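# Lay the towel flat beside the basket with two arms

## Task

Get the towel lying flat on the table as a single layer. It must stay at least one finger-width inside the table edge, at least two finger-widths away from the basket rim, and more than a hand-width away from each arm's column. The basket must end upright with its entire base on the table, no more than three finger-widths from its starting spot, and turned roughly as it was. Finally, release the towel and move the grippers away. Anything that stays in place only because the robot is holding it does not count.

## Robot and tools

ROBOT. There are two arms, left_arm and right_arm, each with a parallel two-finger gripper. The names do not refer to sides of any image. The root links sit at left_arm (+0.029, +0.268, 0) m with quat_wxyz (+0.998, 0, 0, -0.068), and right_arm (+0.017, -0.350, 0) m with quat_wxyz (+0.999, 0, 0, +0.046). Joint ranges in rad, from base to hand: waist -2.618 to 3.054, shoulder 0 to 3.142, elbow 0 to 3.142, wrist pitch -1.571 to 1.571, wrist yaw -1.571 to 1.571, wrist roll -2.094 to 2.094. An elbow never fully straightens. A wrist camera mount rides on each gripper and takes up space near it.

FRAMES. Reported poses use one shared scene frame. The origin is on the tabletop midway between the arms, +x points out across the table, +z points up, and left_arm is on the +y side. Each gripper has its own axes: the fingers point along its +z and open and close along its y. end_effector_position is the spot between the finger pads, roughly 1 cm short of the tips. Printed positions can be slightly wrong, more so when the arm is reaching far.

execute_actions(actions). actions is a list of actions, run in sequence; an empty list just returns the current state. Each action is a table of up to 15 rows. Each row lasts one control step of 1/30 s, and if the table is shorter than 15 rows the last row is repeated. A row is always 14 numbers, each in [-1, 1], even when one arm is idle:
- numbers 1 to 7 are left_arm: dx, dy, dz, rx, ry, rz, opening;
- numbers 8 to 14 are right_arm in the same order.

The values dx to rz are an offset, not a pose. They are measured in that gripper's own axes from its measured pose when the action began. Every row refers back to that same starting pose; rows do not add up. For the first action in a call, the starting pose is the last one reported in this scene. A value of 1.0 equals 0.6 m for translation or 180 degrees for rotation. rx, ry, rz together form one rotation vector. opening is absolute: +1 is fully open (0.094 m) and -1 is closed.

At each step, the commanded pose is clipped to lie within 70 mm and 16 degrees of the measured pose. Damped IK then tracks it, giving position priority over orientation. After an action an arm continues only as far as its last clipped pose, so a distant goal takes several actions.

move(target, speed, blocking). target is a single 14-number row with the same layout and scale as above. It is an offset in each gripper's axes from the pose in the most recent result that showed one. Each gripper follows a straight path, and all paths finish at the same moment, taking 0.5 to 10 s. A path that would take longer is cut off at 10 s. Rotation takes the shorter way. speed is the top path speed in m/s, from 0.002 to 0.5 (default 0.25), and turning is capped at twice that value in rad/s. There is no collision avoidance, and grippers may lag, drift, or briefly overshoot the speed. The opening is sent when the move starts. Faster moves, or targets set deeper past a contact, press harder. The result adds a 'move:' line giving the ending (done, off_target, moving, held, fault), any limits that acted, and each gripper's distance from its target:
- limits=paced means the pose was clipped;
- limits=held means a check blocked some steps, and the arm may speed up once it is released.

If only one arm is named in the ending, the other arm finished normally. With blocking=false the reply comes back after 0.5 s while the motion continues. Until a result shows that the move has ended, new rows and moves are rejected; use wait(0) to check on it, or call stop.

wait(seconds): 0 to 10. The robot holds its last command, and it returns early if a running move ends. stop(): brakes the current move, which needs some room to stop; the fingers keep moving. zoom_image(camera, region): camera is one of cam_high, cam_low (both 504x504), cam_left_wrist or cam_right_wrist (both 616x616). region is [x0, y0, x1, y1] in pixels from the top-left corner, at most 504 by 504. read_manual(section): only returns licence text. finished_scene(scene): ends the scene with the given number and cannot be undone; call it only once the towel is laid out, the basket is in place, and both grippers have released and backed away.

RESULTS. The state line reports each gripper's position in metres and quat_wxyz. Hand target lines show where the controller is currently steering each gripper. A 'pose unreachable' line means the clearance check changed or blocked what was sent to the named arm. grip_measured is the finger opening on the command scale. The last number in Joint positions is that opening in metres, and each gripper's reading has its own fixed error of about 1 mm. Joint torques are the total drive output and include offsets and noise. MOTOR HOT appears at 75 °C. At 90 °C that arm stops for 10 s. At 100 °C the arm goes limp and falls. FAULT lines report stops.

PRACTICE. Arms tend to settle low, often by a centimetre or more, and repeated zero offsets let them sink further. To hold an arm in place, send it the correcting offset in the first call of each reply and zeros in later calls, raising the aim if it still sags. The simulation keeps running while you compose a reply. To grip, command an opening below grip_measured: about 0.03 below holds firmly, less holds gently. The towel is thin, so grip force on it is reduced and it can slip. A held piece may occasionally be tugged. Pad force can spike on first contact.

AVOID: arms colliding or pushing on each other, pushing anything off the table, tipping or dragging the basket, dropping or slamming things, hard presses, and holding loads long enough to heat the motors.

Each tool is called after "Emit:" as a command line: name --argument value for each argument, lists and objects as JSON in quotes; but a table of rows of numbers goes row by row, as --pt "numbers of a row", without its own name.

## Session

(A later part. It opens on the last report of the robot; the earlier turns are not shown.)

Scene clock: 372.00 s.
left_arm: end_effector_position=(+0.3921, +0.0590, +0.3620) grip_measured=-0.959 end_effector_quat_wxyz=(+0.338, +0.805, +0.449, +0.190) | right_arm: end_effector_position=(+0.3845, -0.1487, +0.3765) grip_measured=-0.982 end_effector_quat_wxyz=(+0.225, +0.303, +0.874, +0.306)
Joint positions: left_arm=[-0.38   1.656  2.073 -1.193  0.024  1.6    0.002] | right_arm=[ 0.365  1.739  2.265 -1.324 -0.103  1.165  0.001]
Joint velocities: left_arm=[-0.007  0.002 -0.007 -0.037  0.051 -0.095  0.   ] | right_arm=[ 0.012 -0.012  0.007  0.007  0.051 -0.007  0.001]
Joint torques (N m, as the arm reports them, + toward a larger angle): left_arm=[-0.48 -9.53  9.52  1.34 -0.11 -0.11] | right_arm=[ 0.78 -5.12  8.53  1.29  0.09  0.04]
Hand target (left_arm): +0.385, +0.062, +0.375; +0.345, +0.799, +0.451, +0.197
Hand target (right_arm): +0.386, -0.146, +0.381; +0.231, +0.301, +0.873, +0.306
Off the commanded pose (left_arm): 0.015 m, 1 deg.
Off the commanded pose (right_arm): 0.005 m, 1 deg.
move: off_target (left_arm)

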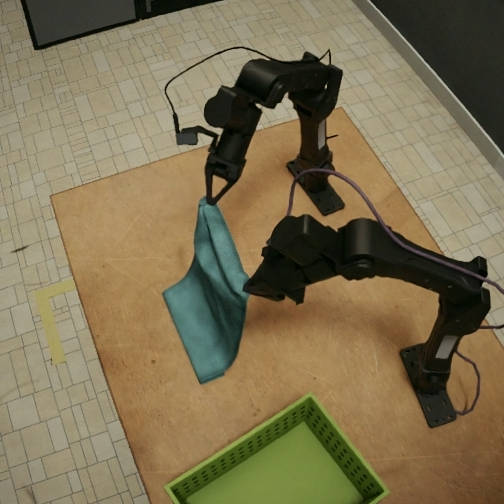

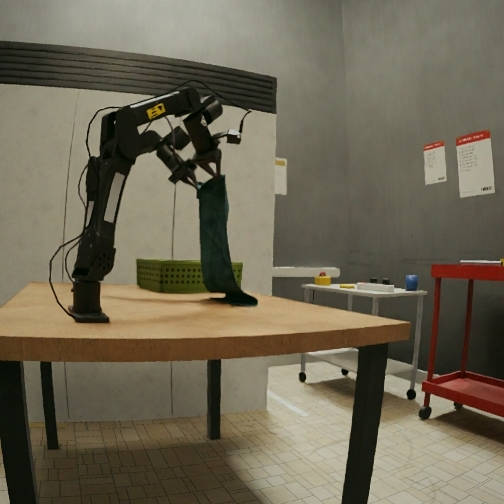

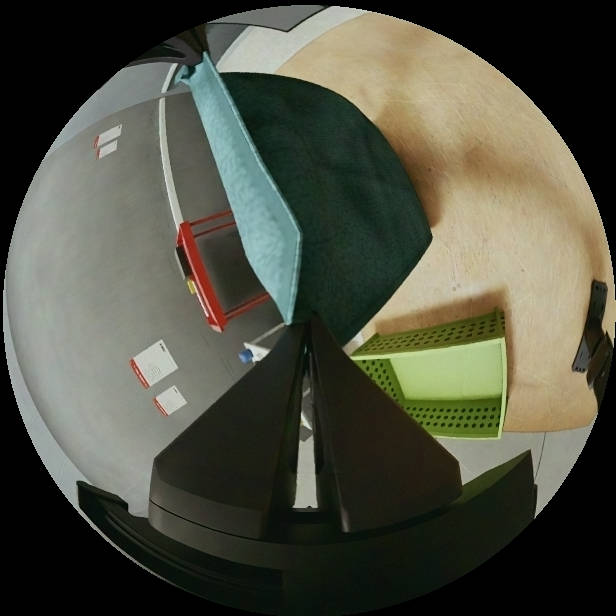

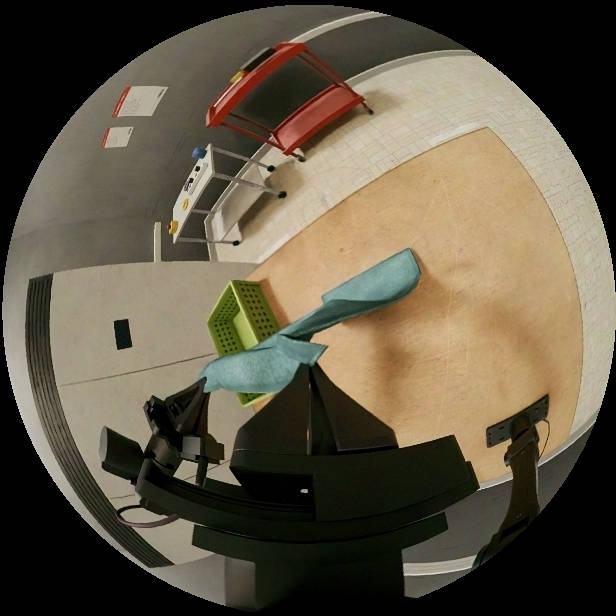

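Emit:
move --target '[-0.1045,-0.2497,-0.0005,0.1423,-0.0271,0.0383,-1, 0.184,-0.220,0.0465,0.1295,0.0458,0.0126,-1]' --speed 0.06

Scene clock: 396.57 s.
left_arm: end_effector_position=(+0.2789, +0.0542, +0.2591) grip_measured=-0.959 end_effector_quat_wxyz=(+0.171, +0.893, +0.410, +0.076) | right_arm: end_effector_position=(+0.2750, -0.1438, +0.2368) grip_measured=-0.982 end_effector_quat_wxyz=(+0.078, +0.338, +0.927, +0.144)
Joint positions: left_arm=[-0.573  1.534  1.736 -1.397  0.005  1.572  0.002] | right_arm=[ 0.57   1.55   1.673 -1.365 -0.021  1.364  0.001]
Joint velocities: left_arm=[-0.007 -0.017 -0.007  0.037 -0.007  0.022 -0.001] | right_arm=[ 0.002 -0.027  0.007 -0.037  0.051 -0.051 -0.001]
Joint torques (N m, as the arm reports them, + toward a larger angle): left_arm=[-0.56 -8.52  4.87  0.73 -0.06 -0.13] | right_arm=[ 0.82 -7.74  5.95  0.66  0.13  0.01]
Hand target (left_arm): +0.270, +0.060, +0.256; +0.159, +0.894, +0.413, +0.072
Hand target (right_arm): +0.269, -0.147, +0.245; +0.088, +0.336, +0.926, +0.150
Off the commanded pose (left_arm): 0.012 m, 2 deg.
Off the commanded pose (right_arm): 0.010 m, 2 deg.
move: off_target (left_arm)

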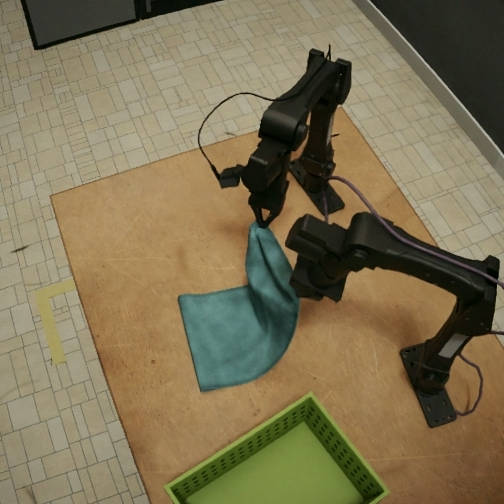

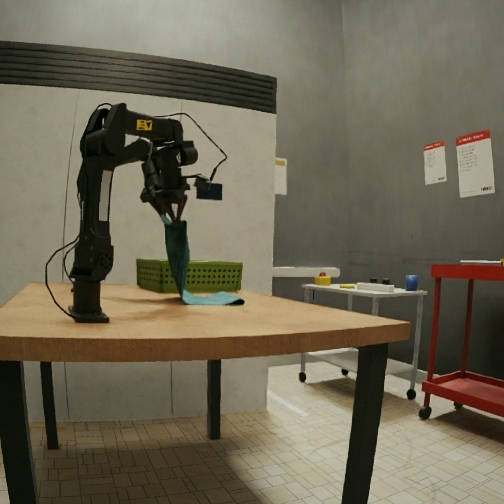

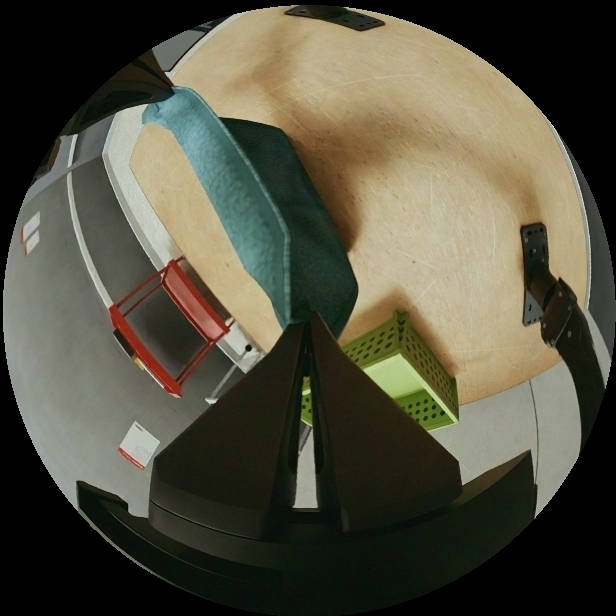

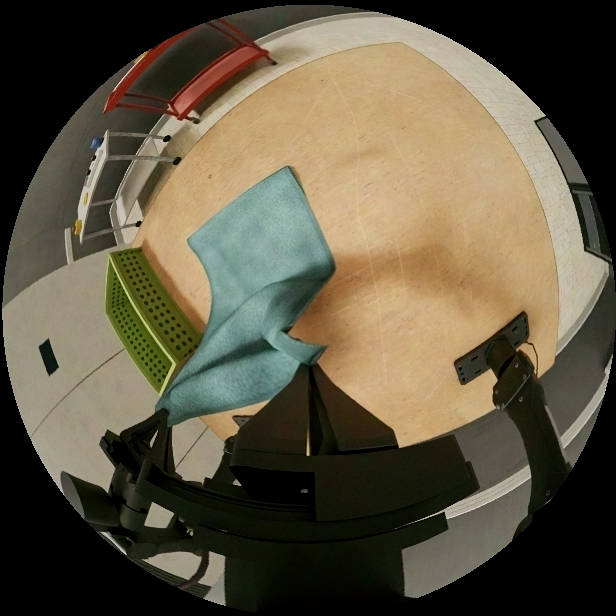

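Emit:
execute_actions --actions '[]'

Scene clock: 405.47 s.
left_arm: end_effector_position=(+0.2789, +0.0542, +0.2591) grip_measured=-0.959 end_effector_quat_wxyz=(+0.171, +0.893, +0.410, +0.076) | right_arm: end_effector_position=(+0.2750, -0.1438, +0.2368) grip_measured=-0.982 end_effector_quat_wxyz=(+0.078, +0.339, +0.926, +0.144)
Joint positions: left_arm=[-0.573  1.534  1.736 -1.397  0.005  1.571  0.002] | right_arm=[ 0.57   1.55   1.673 -1.365 -0.021  1.366  0.001]
Joint velocities: left_arm=[-0.002 -0.012 -0.037  0.007  0.022 -0.081  0.001] | right_arm=[-0.012  0.007  0.012 -0.007  0.022 -0.081 -0.001]
Joint torques (N m, as the arm reports them, + toward a larger angle): left_arm=[-0.54 -8.57  5.01  0.74 -0.05 -0.12] | right_arm=[ 0.82 -7.77  5.94  0.66  0.12  0.04]
Hand target (left_arm): +0.270, +0.060, +0.256; +0.159, +0.894, +0.413, +0.072
Hand target (right_arm): +0.269, -0.147, +0.245; +0.088, +0.336, +0.926, +0.150
Off the commanded pose (left_arm): 0.012 m, 2 deg.
Off the commanded pose (right_arm): 0.010 m, 2 deg.

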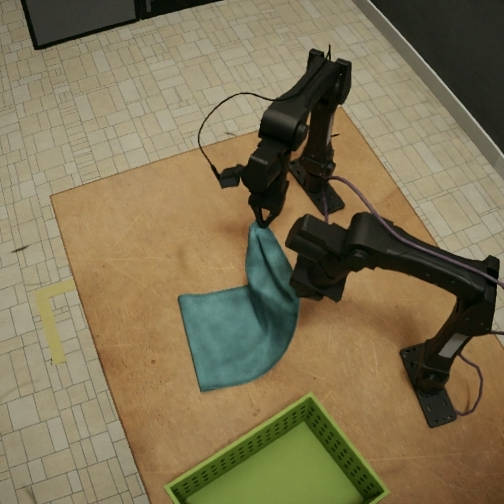

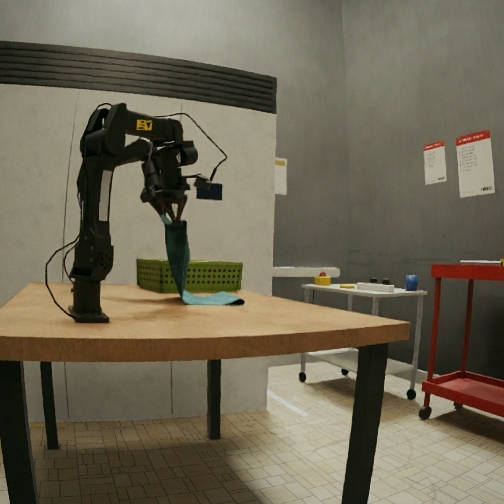

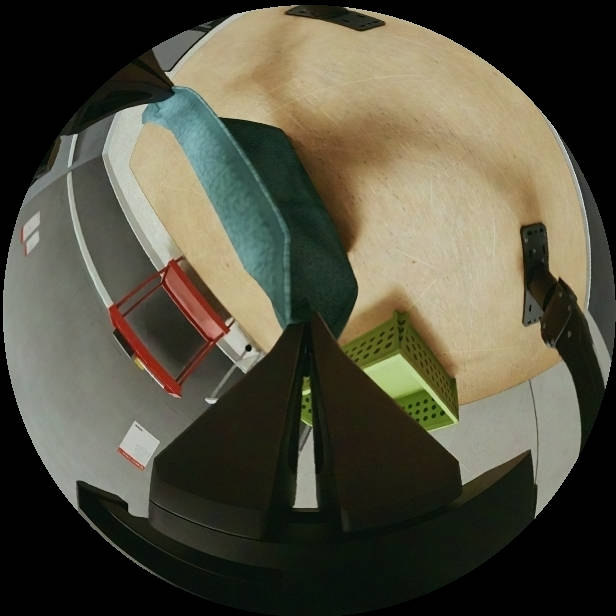

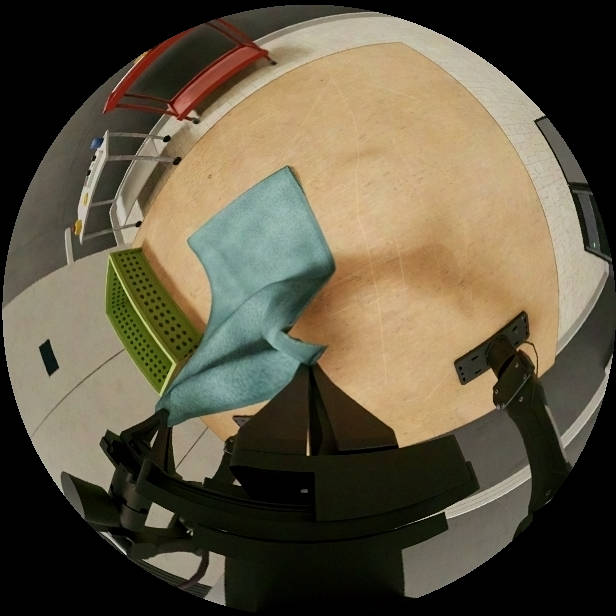

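Emit:
move --target '[-0.1075,-0.2155,0.147,0,0,0,-1,0.138,-0.165,0.1255,0,0,0,-1]' --speed 0.07

Scene clock: 433.90 s.
left_arm: end_effector_position=(+0.1720, +0.0551, +0.1335) grip_measured=-0.959 end_effector_quat_wxyz=(+0.173, +0.894, +0.406, +0.072) | right_arm: end_effector_position=(+0.1687, -0.1455, +0.1249) grip_measured=-0.982 end_effector_quat_wxyz=(+0.063, +0.341, +0.929, +0.133)
Joint positions: left_arm=[-0.926  1.169  0.942 -0.983 -0.112  1.249  0.002] | right_arm=[ 0.877  1.229  0.971 -1.022  0.055  1.663  0.001]
Joint velocities: left_arm=[ 0.002  0.002 -0.002  0.037 -0.037 -0.037 -0.   ] | right_arm=[-0.012  0.007  0.007 -0.051 -0.022 -0.007 -0.001]
Joint torques (N m, as the arm reports them, + toward a larger angle): left_arm=[-0.52 -5.48  5.62  0.95 -0.19 -0.13] | right_arm=[ 0.79 -5.14  6.3   0.67  0.16  0.07]
Hand target (left_arm): +0.170, +0.060, +0.131; +0.172, +0.893, +0.410, +0.077
Hand target (right_arm): +0.169, -0.146, +0.131; +0.074, +0.340, +0.926, +0.146
Off the commanded pose (left_arm): 0.008 m, 1 deg.
Off the commanded pose (right_arm): 0.005 m, 2 deg.
move: done

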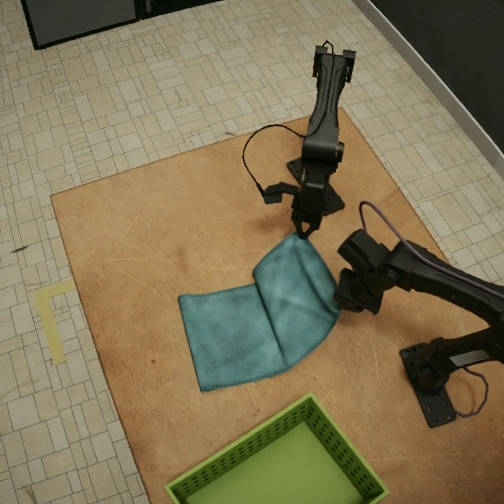

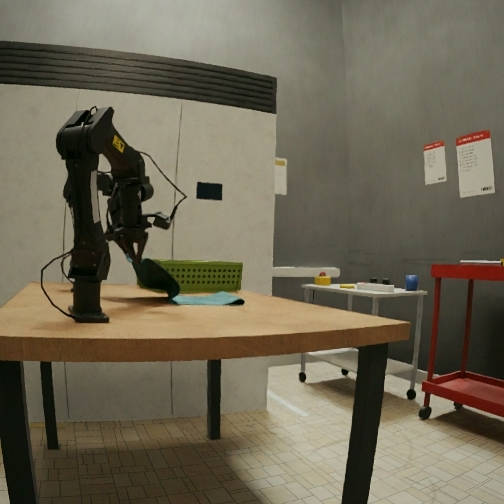

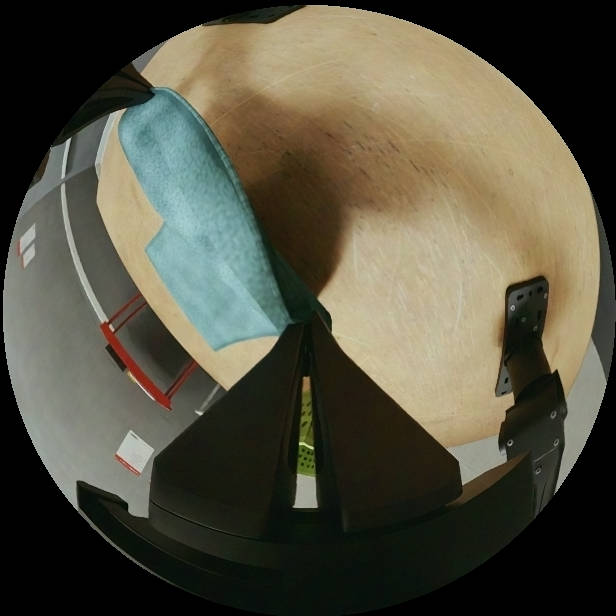

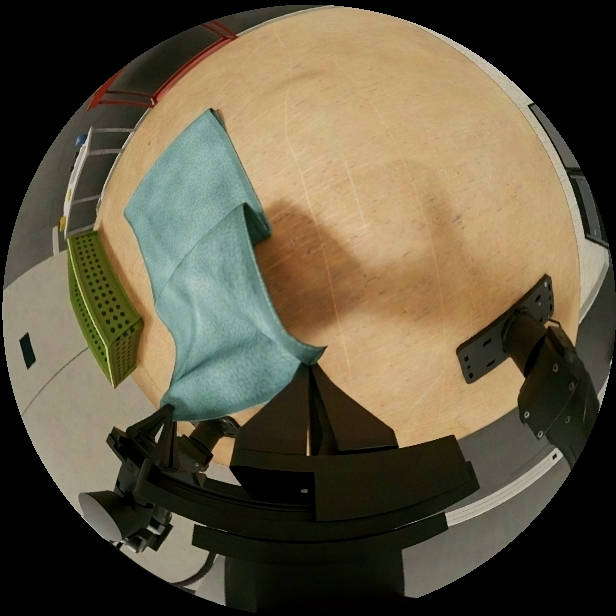

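Emit:
move --target '[-0.105,-0.151,0.0195,0,0,0,-1,0.126,-0.119,0.022,0,0,-0.06,-1]' --speed 0.06

Scene clock: 446.30 s.
left_arm: end_effector_position=(+0.0694, +0.0518, +0.0964) grip_measured=-0.959 end_effector_quat_wxyz=(+0.180, +0.895, +0.402, +0.064) | right_arm: end_effector_position=(+0.0683, -0.1442, +0.0867) grip_measured=-0.982 end_effector_quat_wxyz=(+0.062, +0.253, +0.958, +0.117)
Joint positions: left_arm=[-1.475  1.093  0.758 -0.963 -0.273  0.725  0.002] | right_arm=[ 1.362  1.132  0.771 -0.994  0.155  1.952  0.001]
Joint velocities: left_arm=[ 0.002  0.007  0.012  0.022 -0.007 -0.007 -0.   ] | right_arm=[ 0.002  0.002  0.017  0.066 -0.037  0.081  0.   ]
Joint torques (N m, as the arm reports them, + toward a larger angle): left_arm=[-0.47 -3.72  5.38  0.74 -0.34 -0.12] | right_arm=[ 0.85 -4.13  6.    0.52  0.28  0.01]
Hand target (left_arm): +0.070, +0.058, +0.092; +0.176, +0.894, +0.405, +0.072
Hand target (right_arm): +0.069, -0.146, +0.090; +0.070, +0.252, +0.957, +0.128
Off the commanded pose (left_arm): 0.011 m, 1 deg.
Off the commanded pose (right_arm): 0.004 m, 2 deg.
move: off_target (left_arm)

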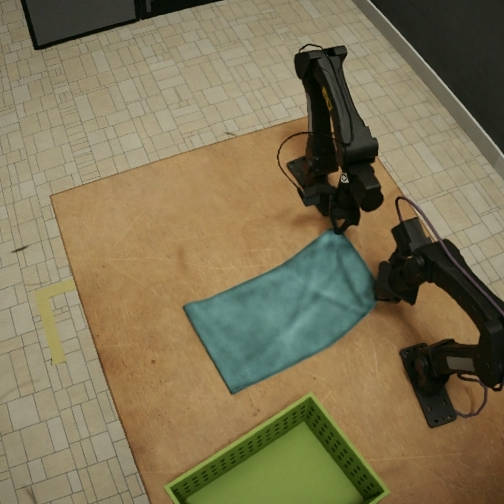

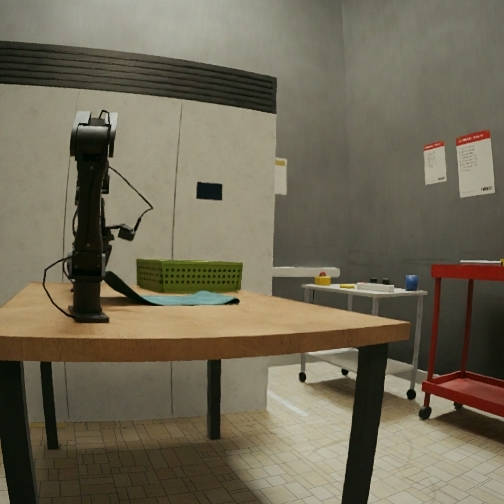

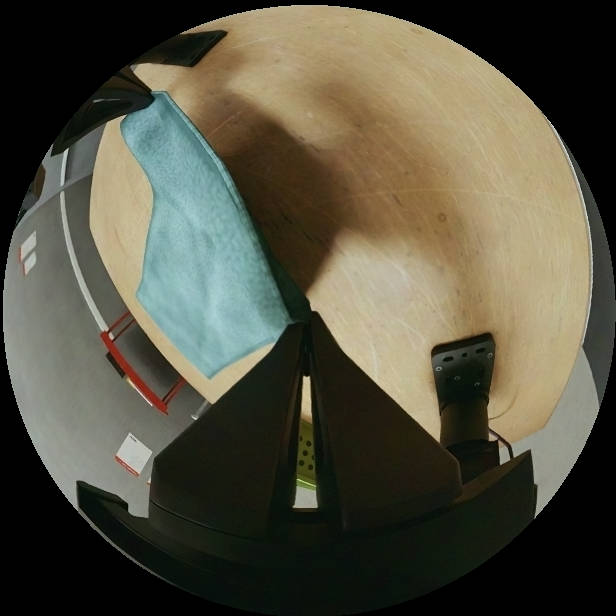

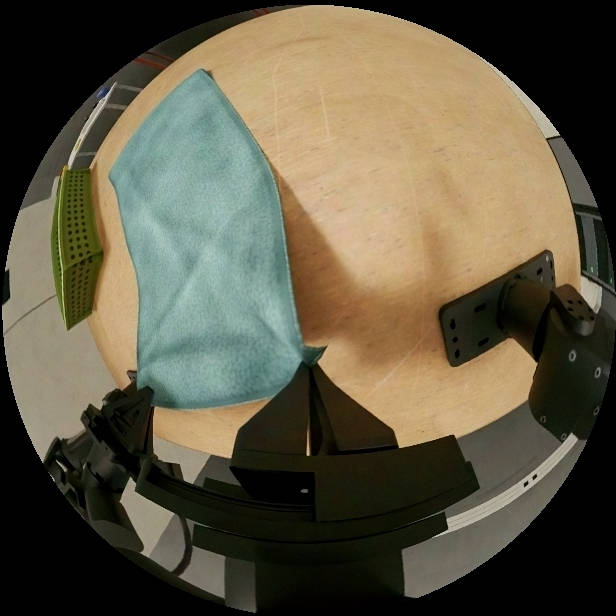

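Emit:
move --target '[0,-0.0685,0.0915,0,0,0,-1,0.0217,-0.040,0.086,0,0,0,-1]' --speed 0.05

Scene clock: 457.20 s.
left_arm: end_effector_position=(+0.0519, +0.0525, +0.0397) grip_measured=-0.959 end_effector_quat_wxyz=(+0.192, +0.894, +0.401, +0.050) | right_arm: end_effector_position=(+0.0547, -0.1440, +0.0358) grip_measured=-0.982 end_effector_quat_wxyz=(+0.053, +0.255, +0.957, +0.129)
Joint positions: left_arm=[-1.565  1.124  0.539 -0.7   -0.284  0.64   0.002] | right_arm=[ 1.427  1.158  0.574 -0.755  0.156  2.022  0.001]
Joint velocities: left_arm=[-0.022 -0.017 -0.007 -0.066  0.051 -0.095  0.001] | right_arm=[-0.012 -0.007  0.012  0.081  0.066  0.081 -0.   ]
Joint torques (N m, as the arm reports them, + toward a larger angle): left_arm=[-0.53 -1.81  4.88  0.76 -0.32 -0.12] | right_arm=[ 0.82 -0.69  5.58  0.57  0.19  0.07]
Hand target (left_arm): +0.054, +0.061, +0.031; +0.181, +0.895, +0.402, +0.064
Hand target (right_arm): +0.055, -0.149, +0.030; +0.061, +0.253, +0.959, +0.117
Off the commanded pose (left_arm): 0.014 m, 2 deg.
Off the commanded pose (right_arm): 0.007 m, 2 deg.
move: off_target (left_arm)

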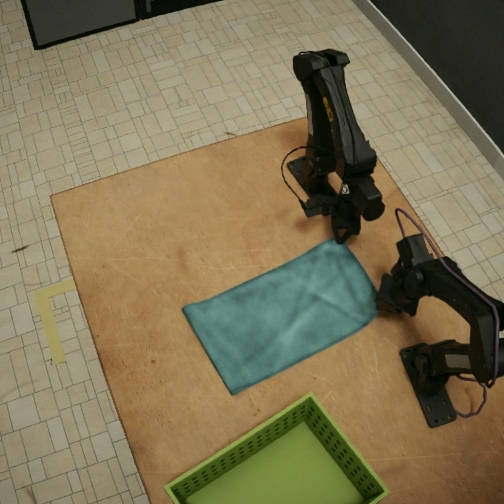

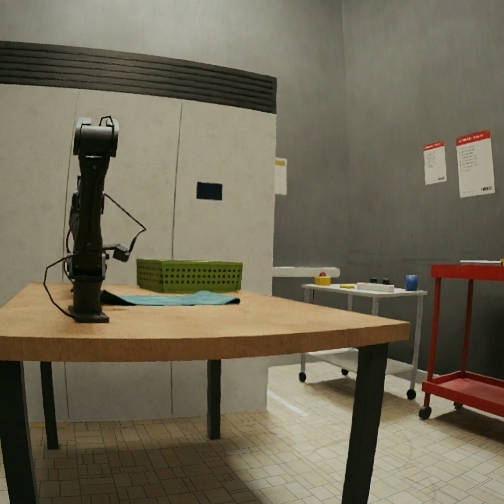

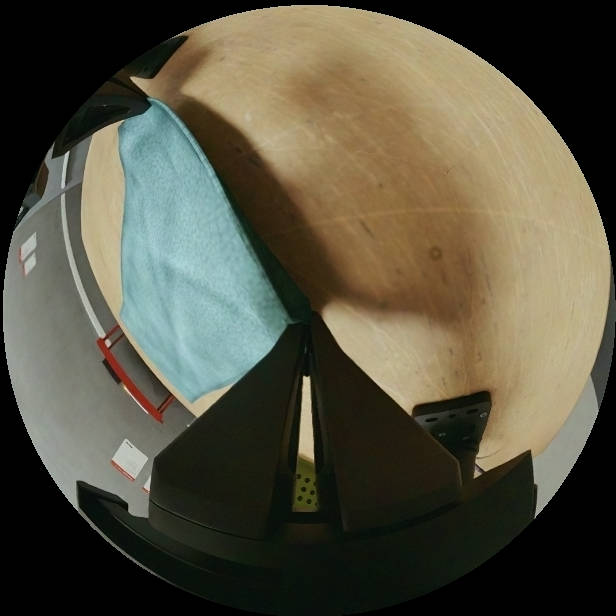

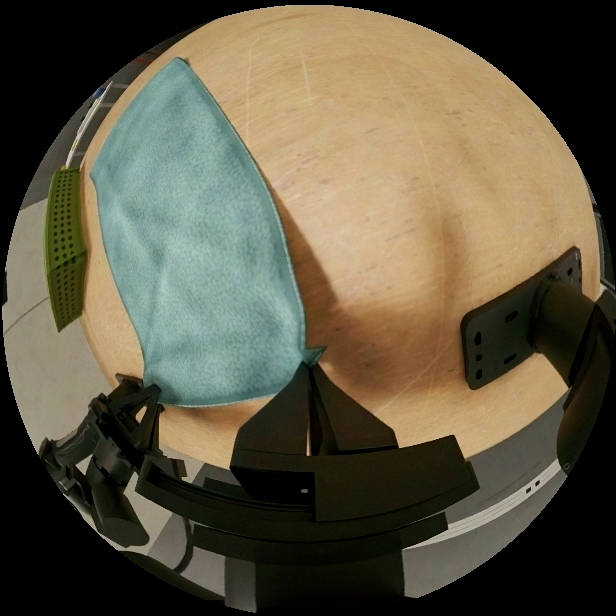

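Emit:
execute_actions --actions '[[[0.007,-0.012,0.015,0,0,0,-1,-0.001,-0.007,0.014,0,0,0,-1],[0.007,-0.012,0.015,0,0,0,-1,-0.001,-0.007,0.014,0,0,0,-1],[0.007,-0.012,0.015,0,0,0,-1,-0.001,-0.007,0.014,0,0,0,-1],[0.007,-0.012,0.015,0,0,0,-1,-0.001,-0.007,0.014,0,0,0,-1],[0.0135,-0.0245,0.029,0,0,0,-1,-0.0023,-0.0147,0.027,0,0,0,-1]],[[0.0135,-0.0245,0.029,0,0,0,-1,-0.0023,-0.0147,0.027,0,0,0,-1]]]'

Scene clock: 461.93 s.
left_arm: end_effector_position=(+0.0499, +0.0536, +0.0136) grip_measured=-0.959 end_effector_quat_wxyz=(+0.214, +0.891, +0.399, +0.036) | right_arm: end_effector_position=(+0.0547, -0.1426, +0.0134) grip_measured=-0.982 end_effector_quat_wxyz=(+0.047, +0.257, +0.953, +0.153)
Joint positions: left_arm=[-1.578  1.124  0.409 -0.519 -0.287  0.636  0.002] | right_arm=[ 1.427  1.158  0.464 -0.593  0.156  2.022  0.001]
Joint velocities: left_arm=[-0.007 -0.007 -0.017 -0.051 -0.081  0.007 -0.   ] | right_arm=[-0.007 -0.017  0.022 -0.007  0.022 -0.022 -0.   ]
Joint torques (N m, as the arm reports them, + toward a larger angle): left_arm=[-0.53 -1.52  4.16  0.99 -0.18 -0.14] | right_arm=[ 0.07 -0.34  4.79  0.74  0.08  0.  ]
Hand target (left_arm): +0.050, +0.063, +0.003; +0.202, +0.893, +0.400, +0.044
Hand target (right_arm): +0.054, -0.148, +0.006; +0.050, +0.256, +0.955, +0.141
Off the commanded pose (left_arm): 0.014 m, 2 deg.
Off the commanded pose (right_arm): 0.010 m, 2 deg.

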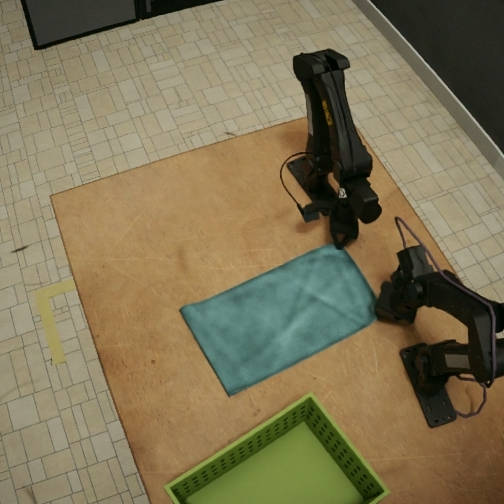

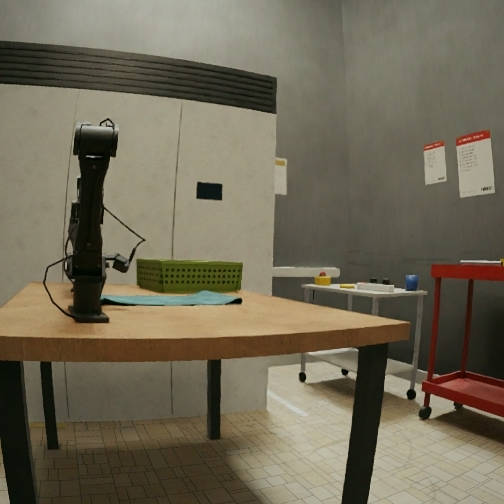

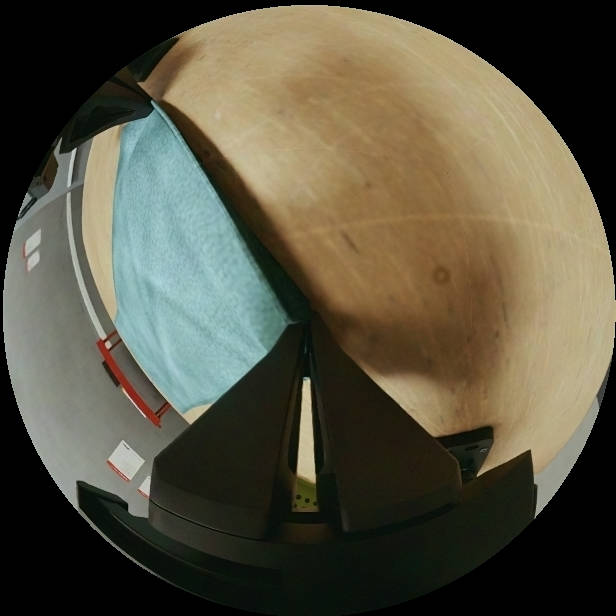

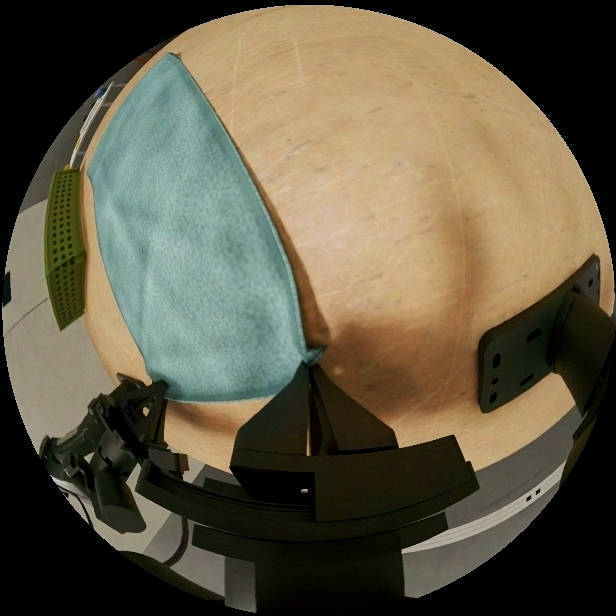

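Emit:
execute_actions --actions '[[[0,0.004,-0.009,0,0,0,-1,0,0.0025,-0.0096,0,0,0,-1],[0,0.004,-0.009,0,0,0,-1,0,0.0025,-0.0096,0,0,0,-1],[0,0.004,-0.009,0,0,0,-1,0,0.0025,-0.0096,0,0,0,-1],[0,0.004,-0.009,0,0,0,-1,0,0.0025,-0.0096,0,0,0,-1],[0,0.004,-0.009,0,0,0,-0.95,0,0.0025,-0.0096,0,0,0,-0.95],[0,0.004,-0.009,0,0,0,-0.9,0,0.0025,-0.0096,0,0,0,-0.9],[0,0.004,-0.009,0,0,0,-0.85,0,0.0025,-0.0096,0,0,0,-0.85],[0,0.004,-0.009,0,0,0,-0.8,0,0.0025,-0.0096,0,0,0,-0.8],[0,0.004,-0.009,0,0,0,-0.75,0,0.0025,-0.0096,0,0,0,-0.75],[0,0.004,-0.009,0,0,0,-0.7,0,0.0025,-0.0096,0,0,0,-0.7],[0,0.004,-0.009,0,0,0,-0.65,0,0.0025,-0.0096,0,0,0,-0.65],[0,0.004,-0.009,0,0,0,-0.6,0,0.0025,-0.0096,0,0,0,-0.6],[0,0.004,-0.009,0,0,0,-0.55,0,0.0025,-0.0096,0,0,0,-0.55],[0,0.004,-0.009,0,0,0,-0.5,0,0.0025,-0.0096,0,0,0,-0.5]]]'

Scene clock: 469.70 s.
left_arm: end_effector_position=(+0.0531, +0.0529, +0.0163) grip_measured=-0.508 end_effector_quat_wxyz=(+0.222, +0.888, +0.400, +0.042) | right_arm: end_effector_position=(+0.0561, -0.1397, +0.0156) grip_measured=-0.508 end_effector_quat_wxyz=(+0.050, +0.257, +0.952, +0.159)
Joint positions: left_arm=[-1.578  1.114  0.409 -0.522 -0.305  0.636  0.023] | right_arm=[ 1.427  1.158  0.469 -0.589  0.163  2.022  0.023]
Joint velocities: left_arm=[ 0.007 -0.002  0.007  0.007 -0.051 -0.037  0.011] | right_arm=[-0.002 -0.022  0.017 -0.007 -0.007  0.007  0.011]
Joint torques (N m, as the arm reports them, + toward a larger angle): left_arm=[ 0.23 -3.21  8.49  0.53  0.12  0.05] | right_arm=[-0.02 -3.13  7.4   0.33  0.03  0.01]
Hand target (left_arm): +0.050, +0.054, +0.019; +0.214, +0.891, +0.399, +0.036
Hand target (right_arm): +0.055, -0.143, +0.019; +0.048, +0.257, +0.953, +0.154
Off the commanded pose (left_arm): 0.004 m, 1 deg.
Off the commanded pose (right_arm): 0.005 m, 1 deg.

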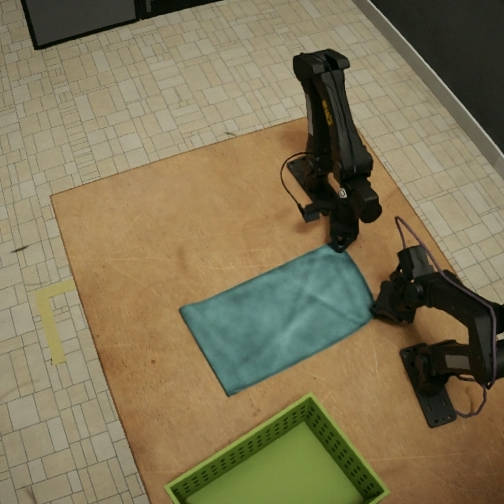

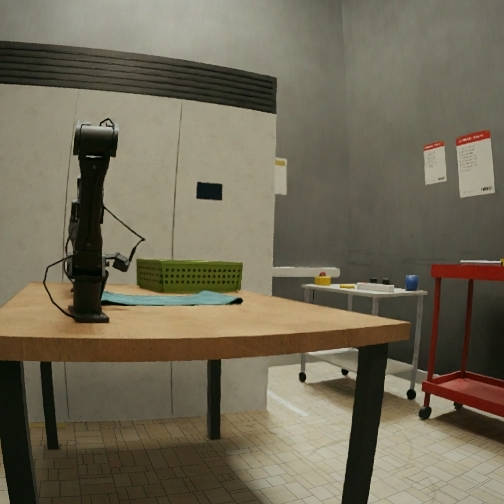

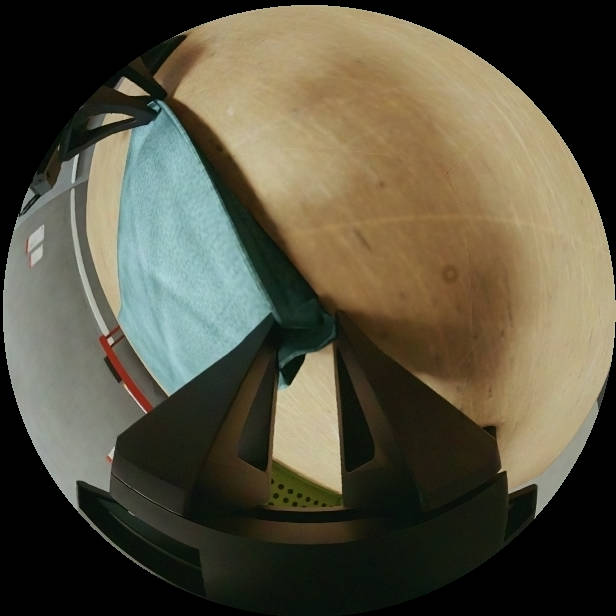

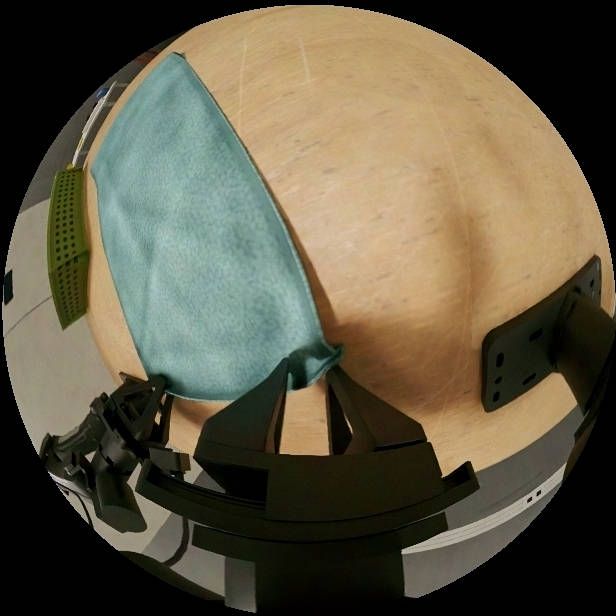

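Emit:
move --target '[0,0,-0.1,0,0,0,-0.5,0,0,-0.1,0,0,0,-0.5]' --speed 0.06

Emit:
zoom_image --camera "cam_high" --region '[150, 200, 430, 420]'

Scene clock: 473.23 s.
left_arm: end_effector_position=(+0.0392, +0.0791, +0.0584) grip_measured=-0.502 end_effector_quat_wxyz=(+0.208, +0.893, +0.396, +0.047) | right_arm: end_effector_position=(+0.0451, -0.1607, +0.0588) grip_measured=-0.503 end_effector_quat_wxyz=(+0.048, +0.259, +0.955, +0.138)
Joint positions: left_arm=[-1.697  0.953  0.531 -0.872 -0.332  0.521  0.023] | right_arm=[ 1.48   1.022  0.597 -0.902  0.164  2.08   0.023]
Joint velocities: left_arm=[ 0.002 -0.027 -0.007  0.022 -0.037 -0.051 -0.001] | right_arm=[-0.002 -0.012 -0.012 -0.022 -0.022 -0.007 -0.001]
Joint torques (N m, as the arm reports them, + toward a larger angle): left_arm=[-0.45 -2.98 10.04  0.58 -0.38 -0.11] | right_arm=[ 0.86 -3.24  9.34  0.44  0.22  0.07]
Hand target (left_arm): +0.039, +0.074, +0.070; +0.223, +0.888, +0.400, +0.041
Hand target (right_arm): +0.046, -0.155, +0.072; +0.049, +0.258, +0.952, +0.159
Off the commanded pose (left_arm): 0.013 m, 2 deg.
Off the commanded pose (right_arm): 0.014 m, 2 deg.
move: off_target (left_arm, right_arm)

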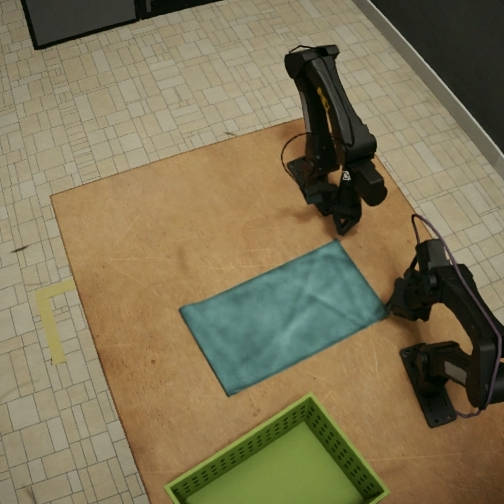

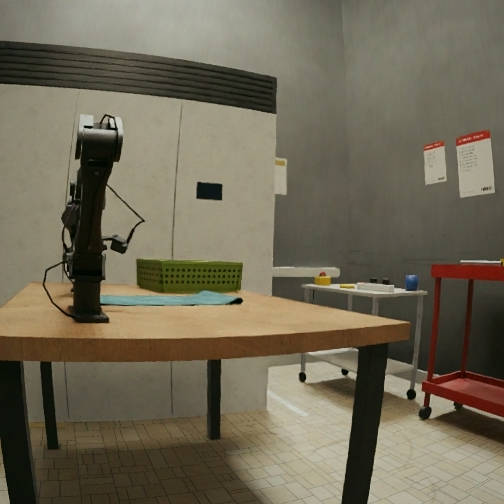

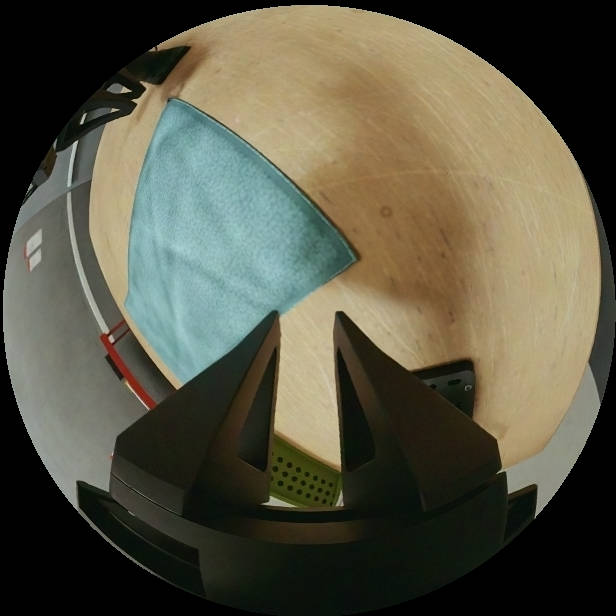

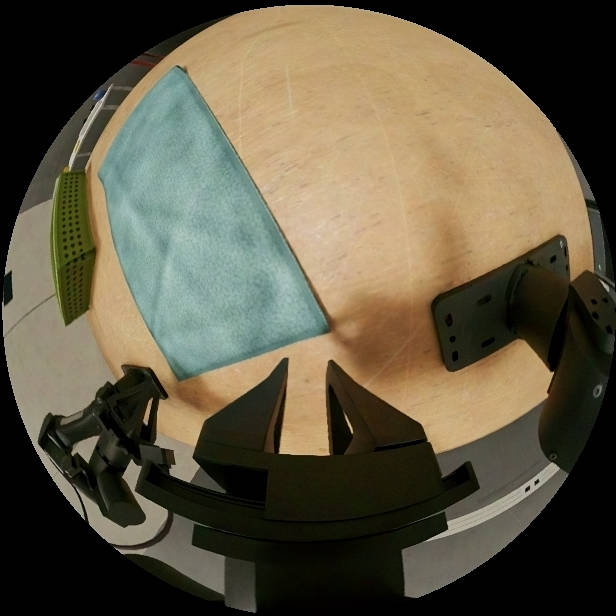

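Region (150, 200, 430, 420) of cam_high's 504x504 image, scaled by 1.800, with more detail than that image has; it fills the top 396 rows of this view, and the rest is white.

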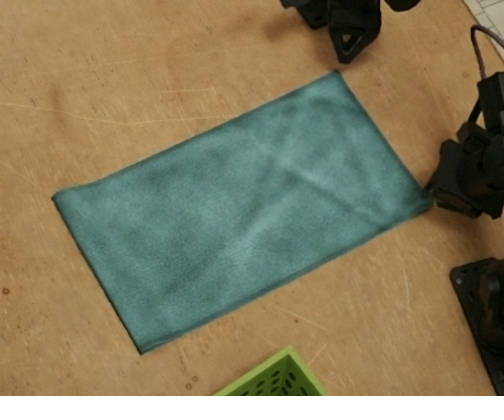

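Emit:
zoom_image --camera "cam_low" --region '[60, 240, 280, 340]'

Region (60, 240, 280, 340) of cam_low's 504x504 image, scaled by 2.291, with more detail than that image has; it fills the top 229 rows of this view, and the rest is white.

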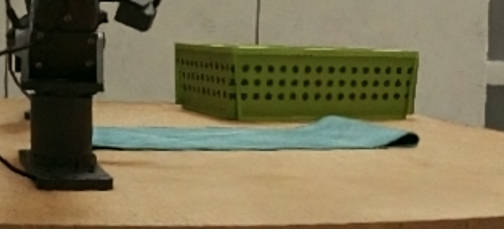

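Emit:
zoom_image --camera "cam_low" --region '[160, 270, 260, 320]'

Emit:
zoom_image --camera "cam_high" --region '[160, 290, 330, 420]'

Region (160, 270, 260, 320) of cam_low's 504x504 image, scaled by 5.040, with more detail than that image has.

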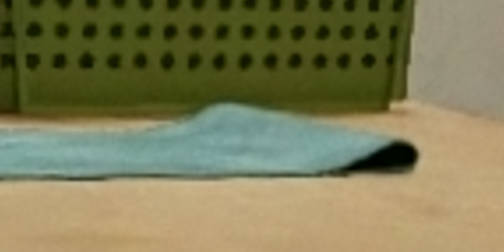

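Region (160, 290, 330, 420) of cam_high's 504x504 image, scaled by 2.965, with more detail than that image has; it fills the top 385 rows of this view, and the rest is white.

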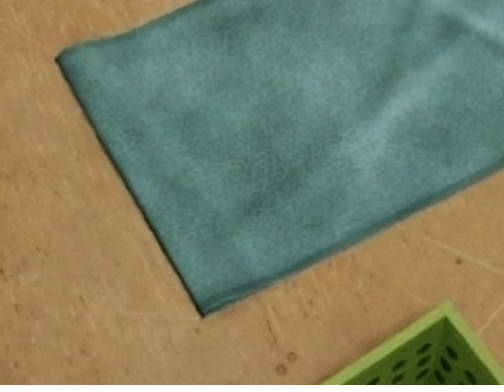

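Emit:
zoom_image --camera "cam_right_wrist" --region '[80, 50, 280, 250]'

Region (80, 50, 280, 250) of cam_right_wrist's 616x616 image, scaled by 2.520, with more detail than that image has.

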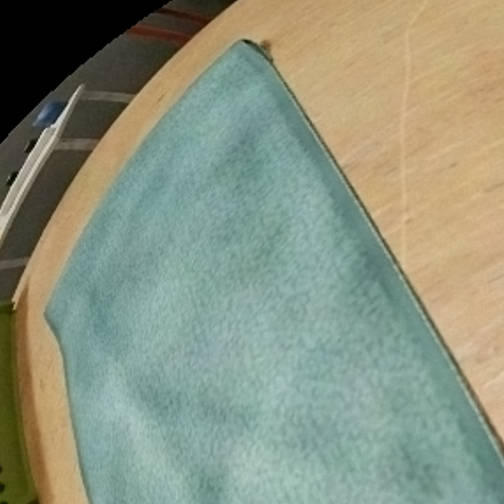

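Emit:
move --target '[-0.011,0.0135,0.032,0.1375,0.005,0.098,0.1,-0.016,0.004,0.026,0.089,0.031,-0.167,0.1]' --speed 0.2

Scene clock: 569.57 s.
left_arm: end_effector_position=(+0.0456, +0.0684, +0.0394) grip_measured=+0.098 end_effector_quat_wxyz=(-0.001, +0.966, +0.258, +0.007) | right_arm: end_effector_position=(+0.0550, -0.1649, +0.0401) grip_measured=+0.098 end_effector_quat_wxyz=(+0.004, -0.001, +1.000, -0.000)
Joint positions: left_arm=[-1.368  1.365  0.763 -0.973 -0.013  1.117  0.052] | right_arm=[ 1.281  1.309  0.725 -0.985  0.009  1.37   0.052]
Joint velocities: left_arm=[-0.007  0.002 -0.002  0.007  0.066 -0.022  0.   ] | right_arm=[-0.022 -0.007 -0.012 -0.022 -0.051 -0.022 -0.001]
Joint torques (N m, as the arm reports them, + toward a larger angle): left_arm=[ 0.75 -3.64  9.29  0.09  0.16  0.16] | right_arm=[-0.84 -1.69  8.71  0.13 -0.02 -0.07]
Hand target (left_arm): +0.045, +0.064, +0.044; -0.001, +0.967, +0.256, -0.001
Hand target (right_arm): +0.057, -0.160, +0.044; +0.002, +0.000, +1.000, +0.000
Off the commanded pose (left_arm): 0.008 m, 1 deg.
Off the commanded pose (right_arm): 0.007 m, 1 deg.
move: done

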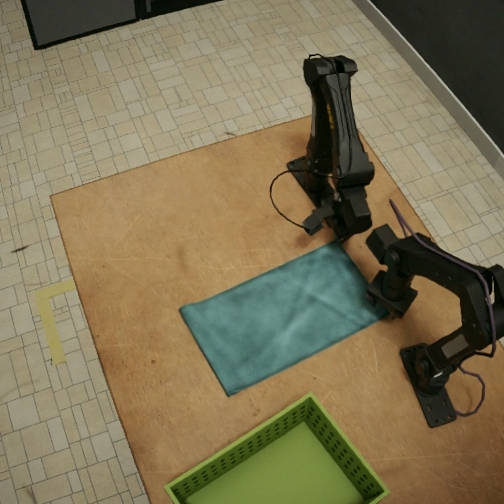

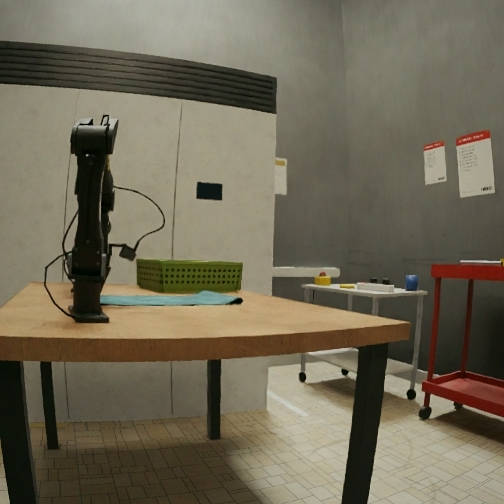

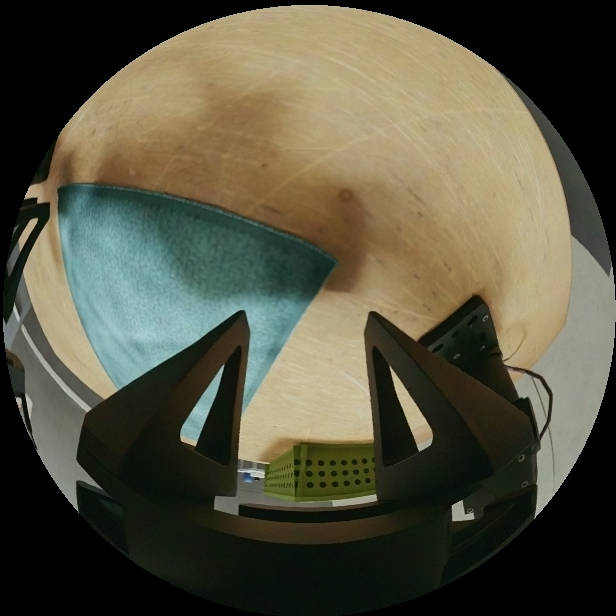

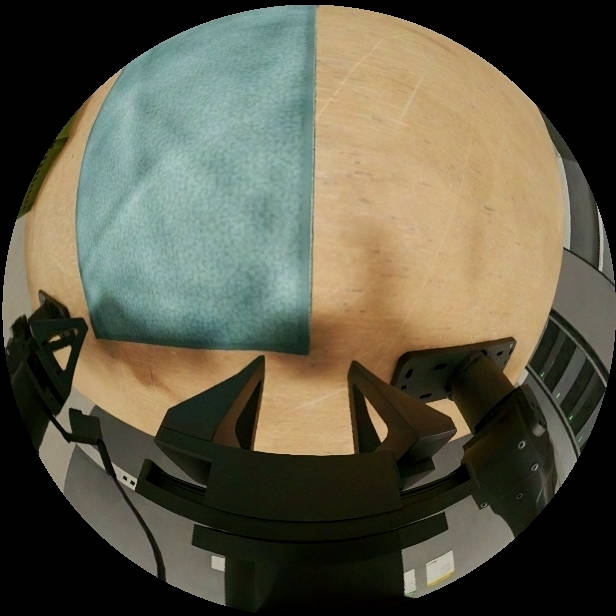

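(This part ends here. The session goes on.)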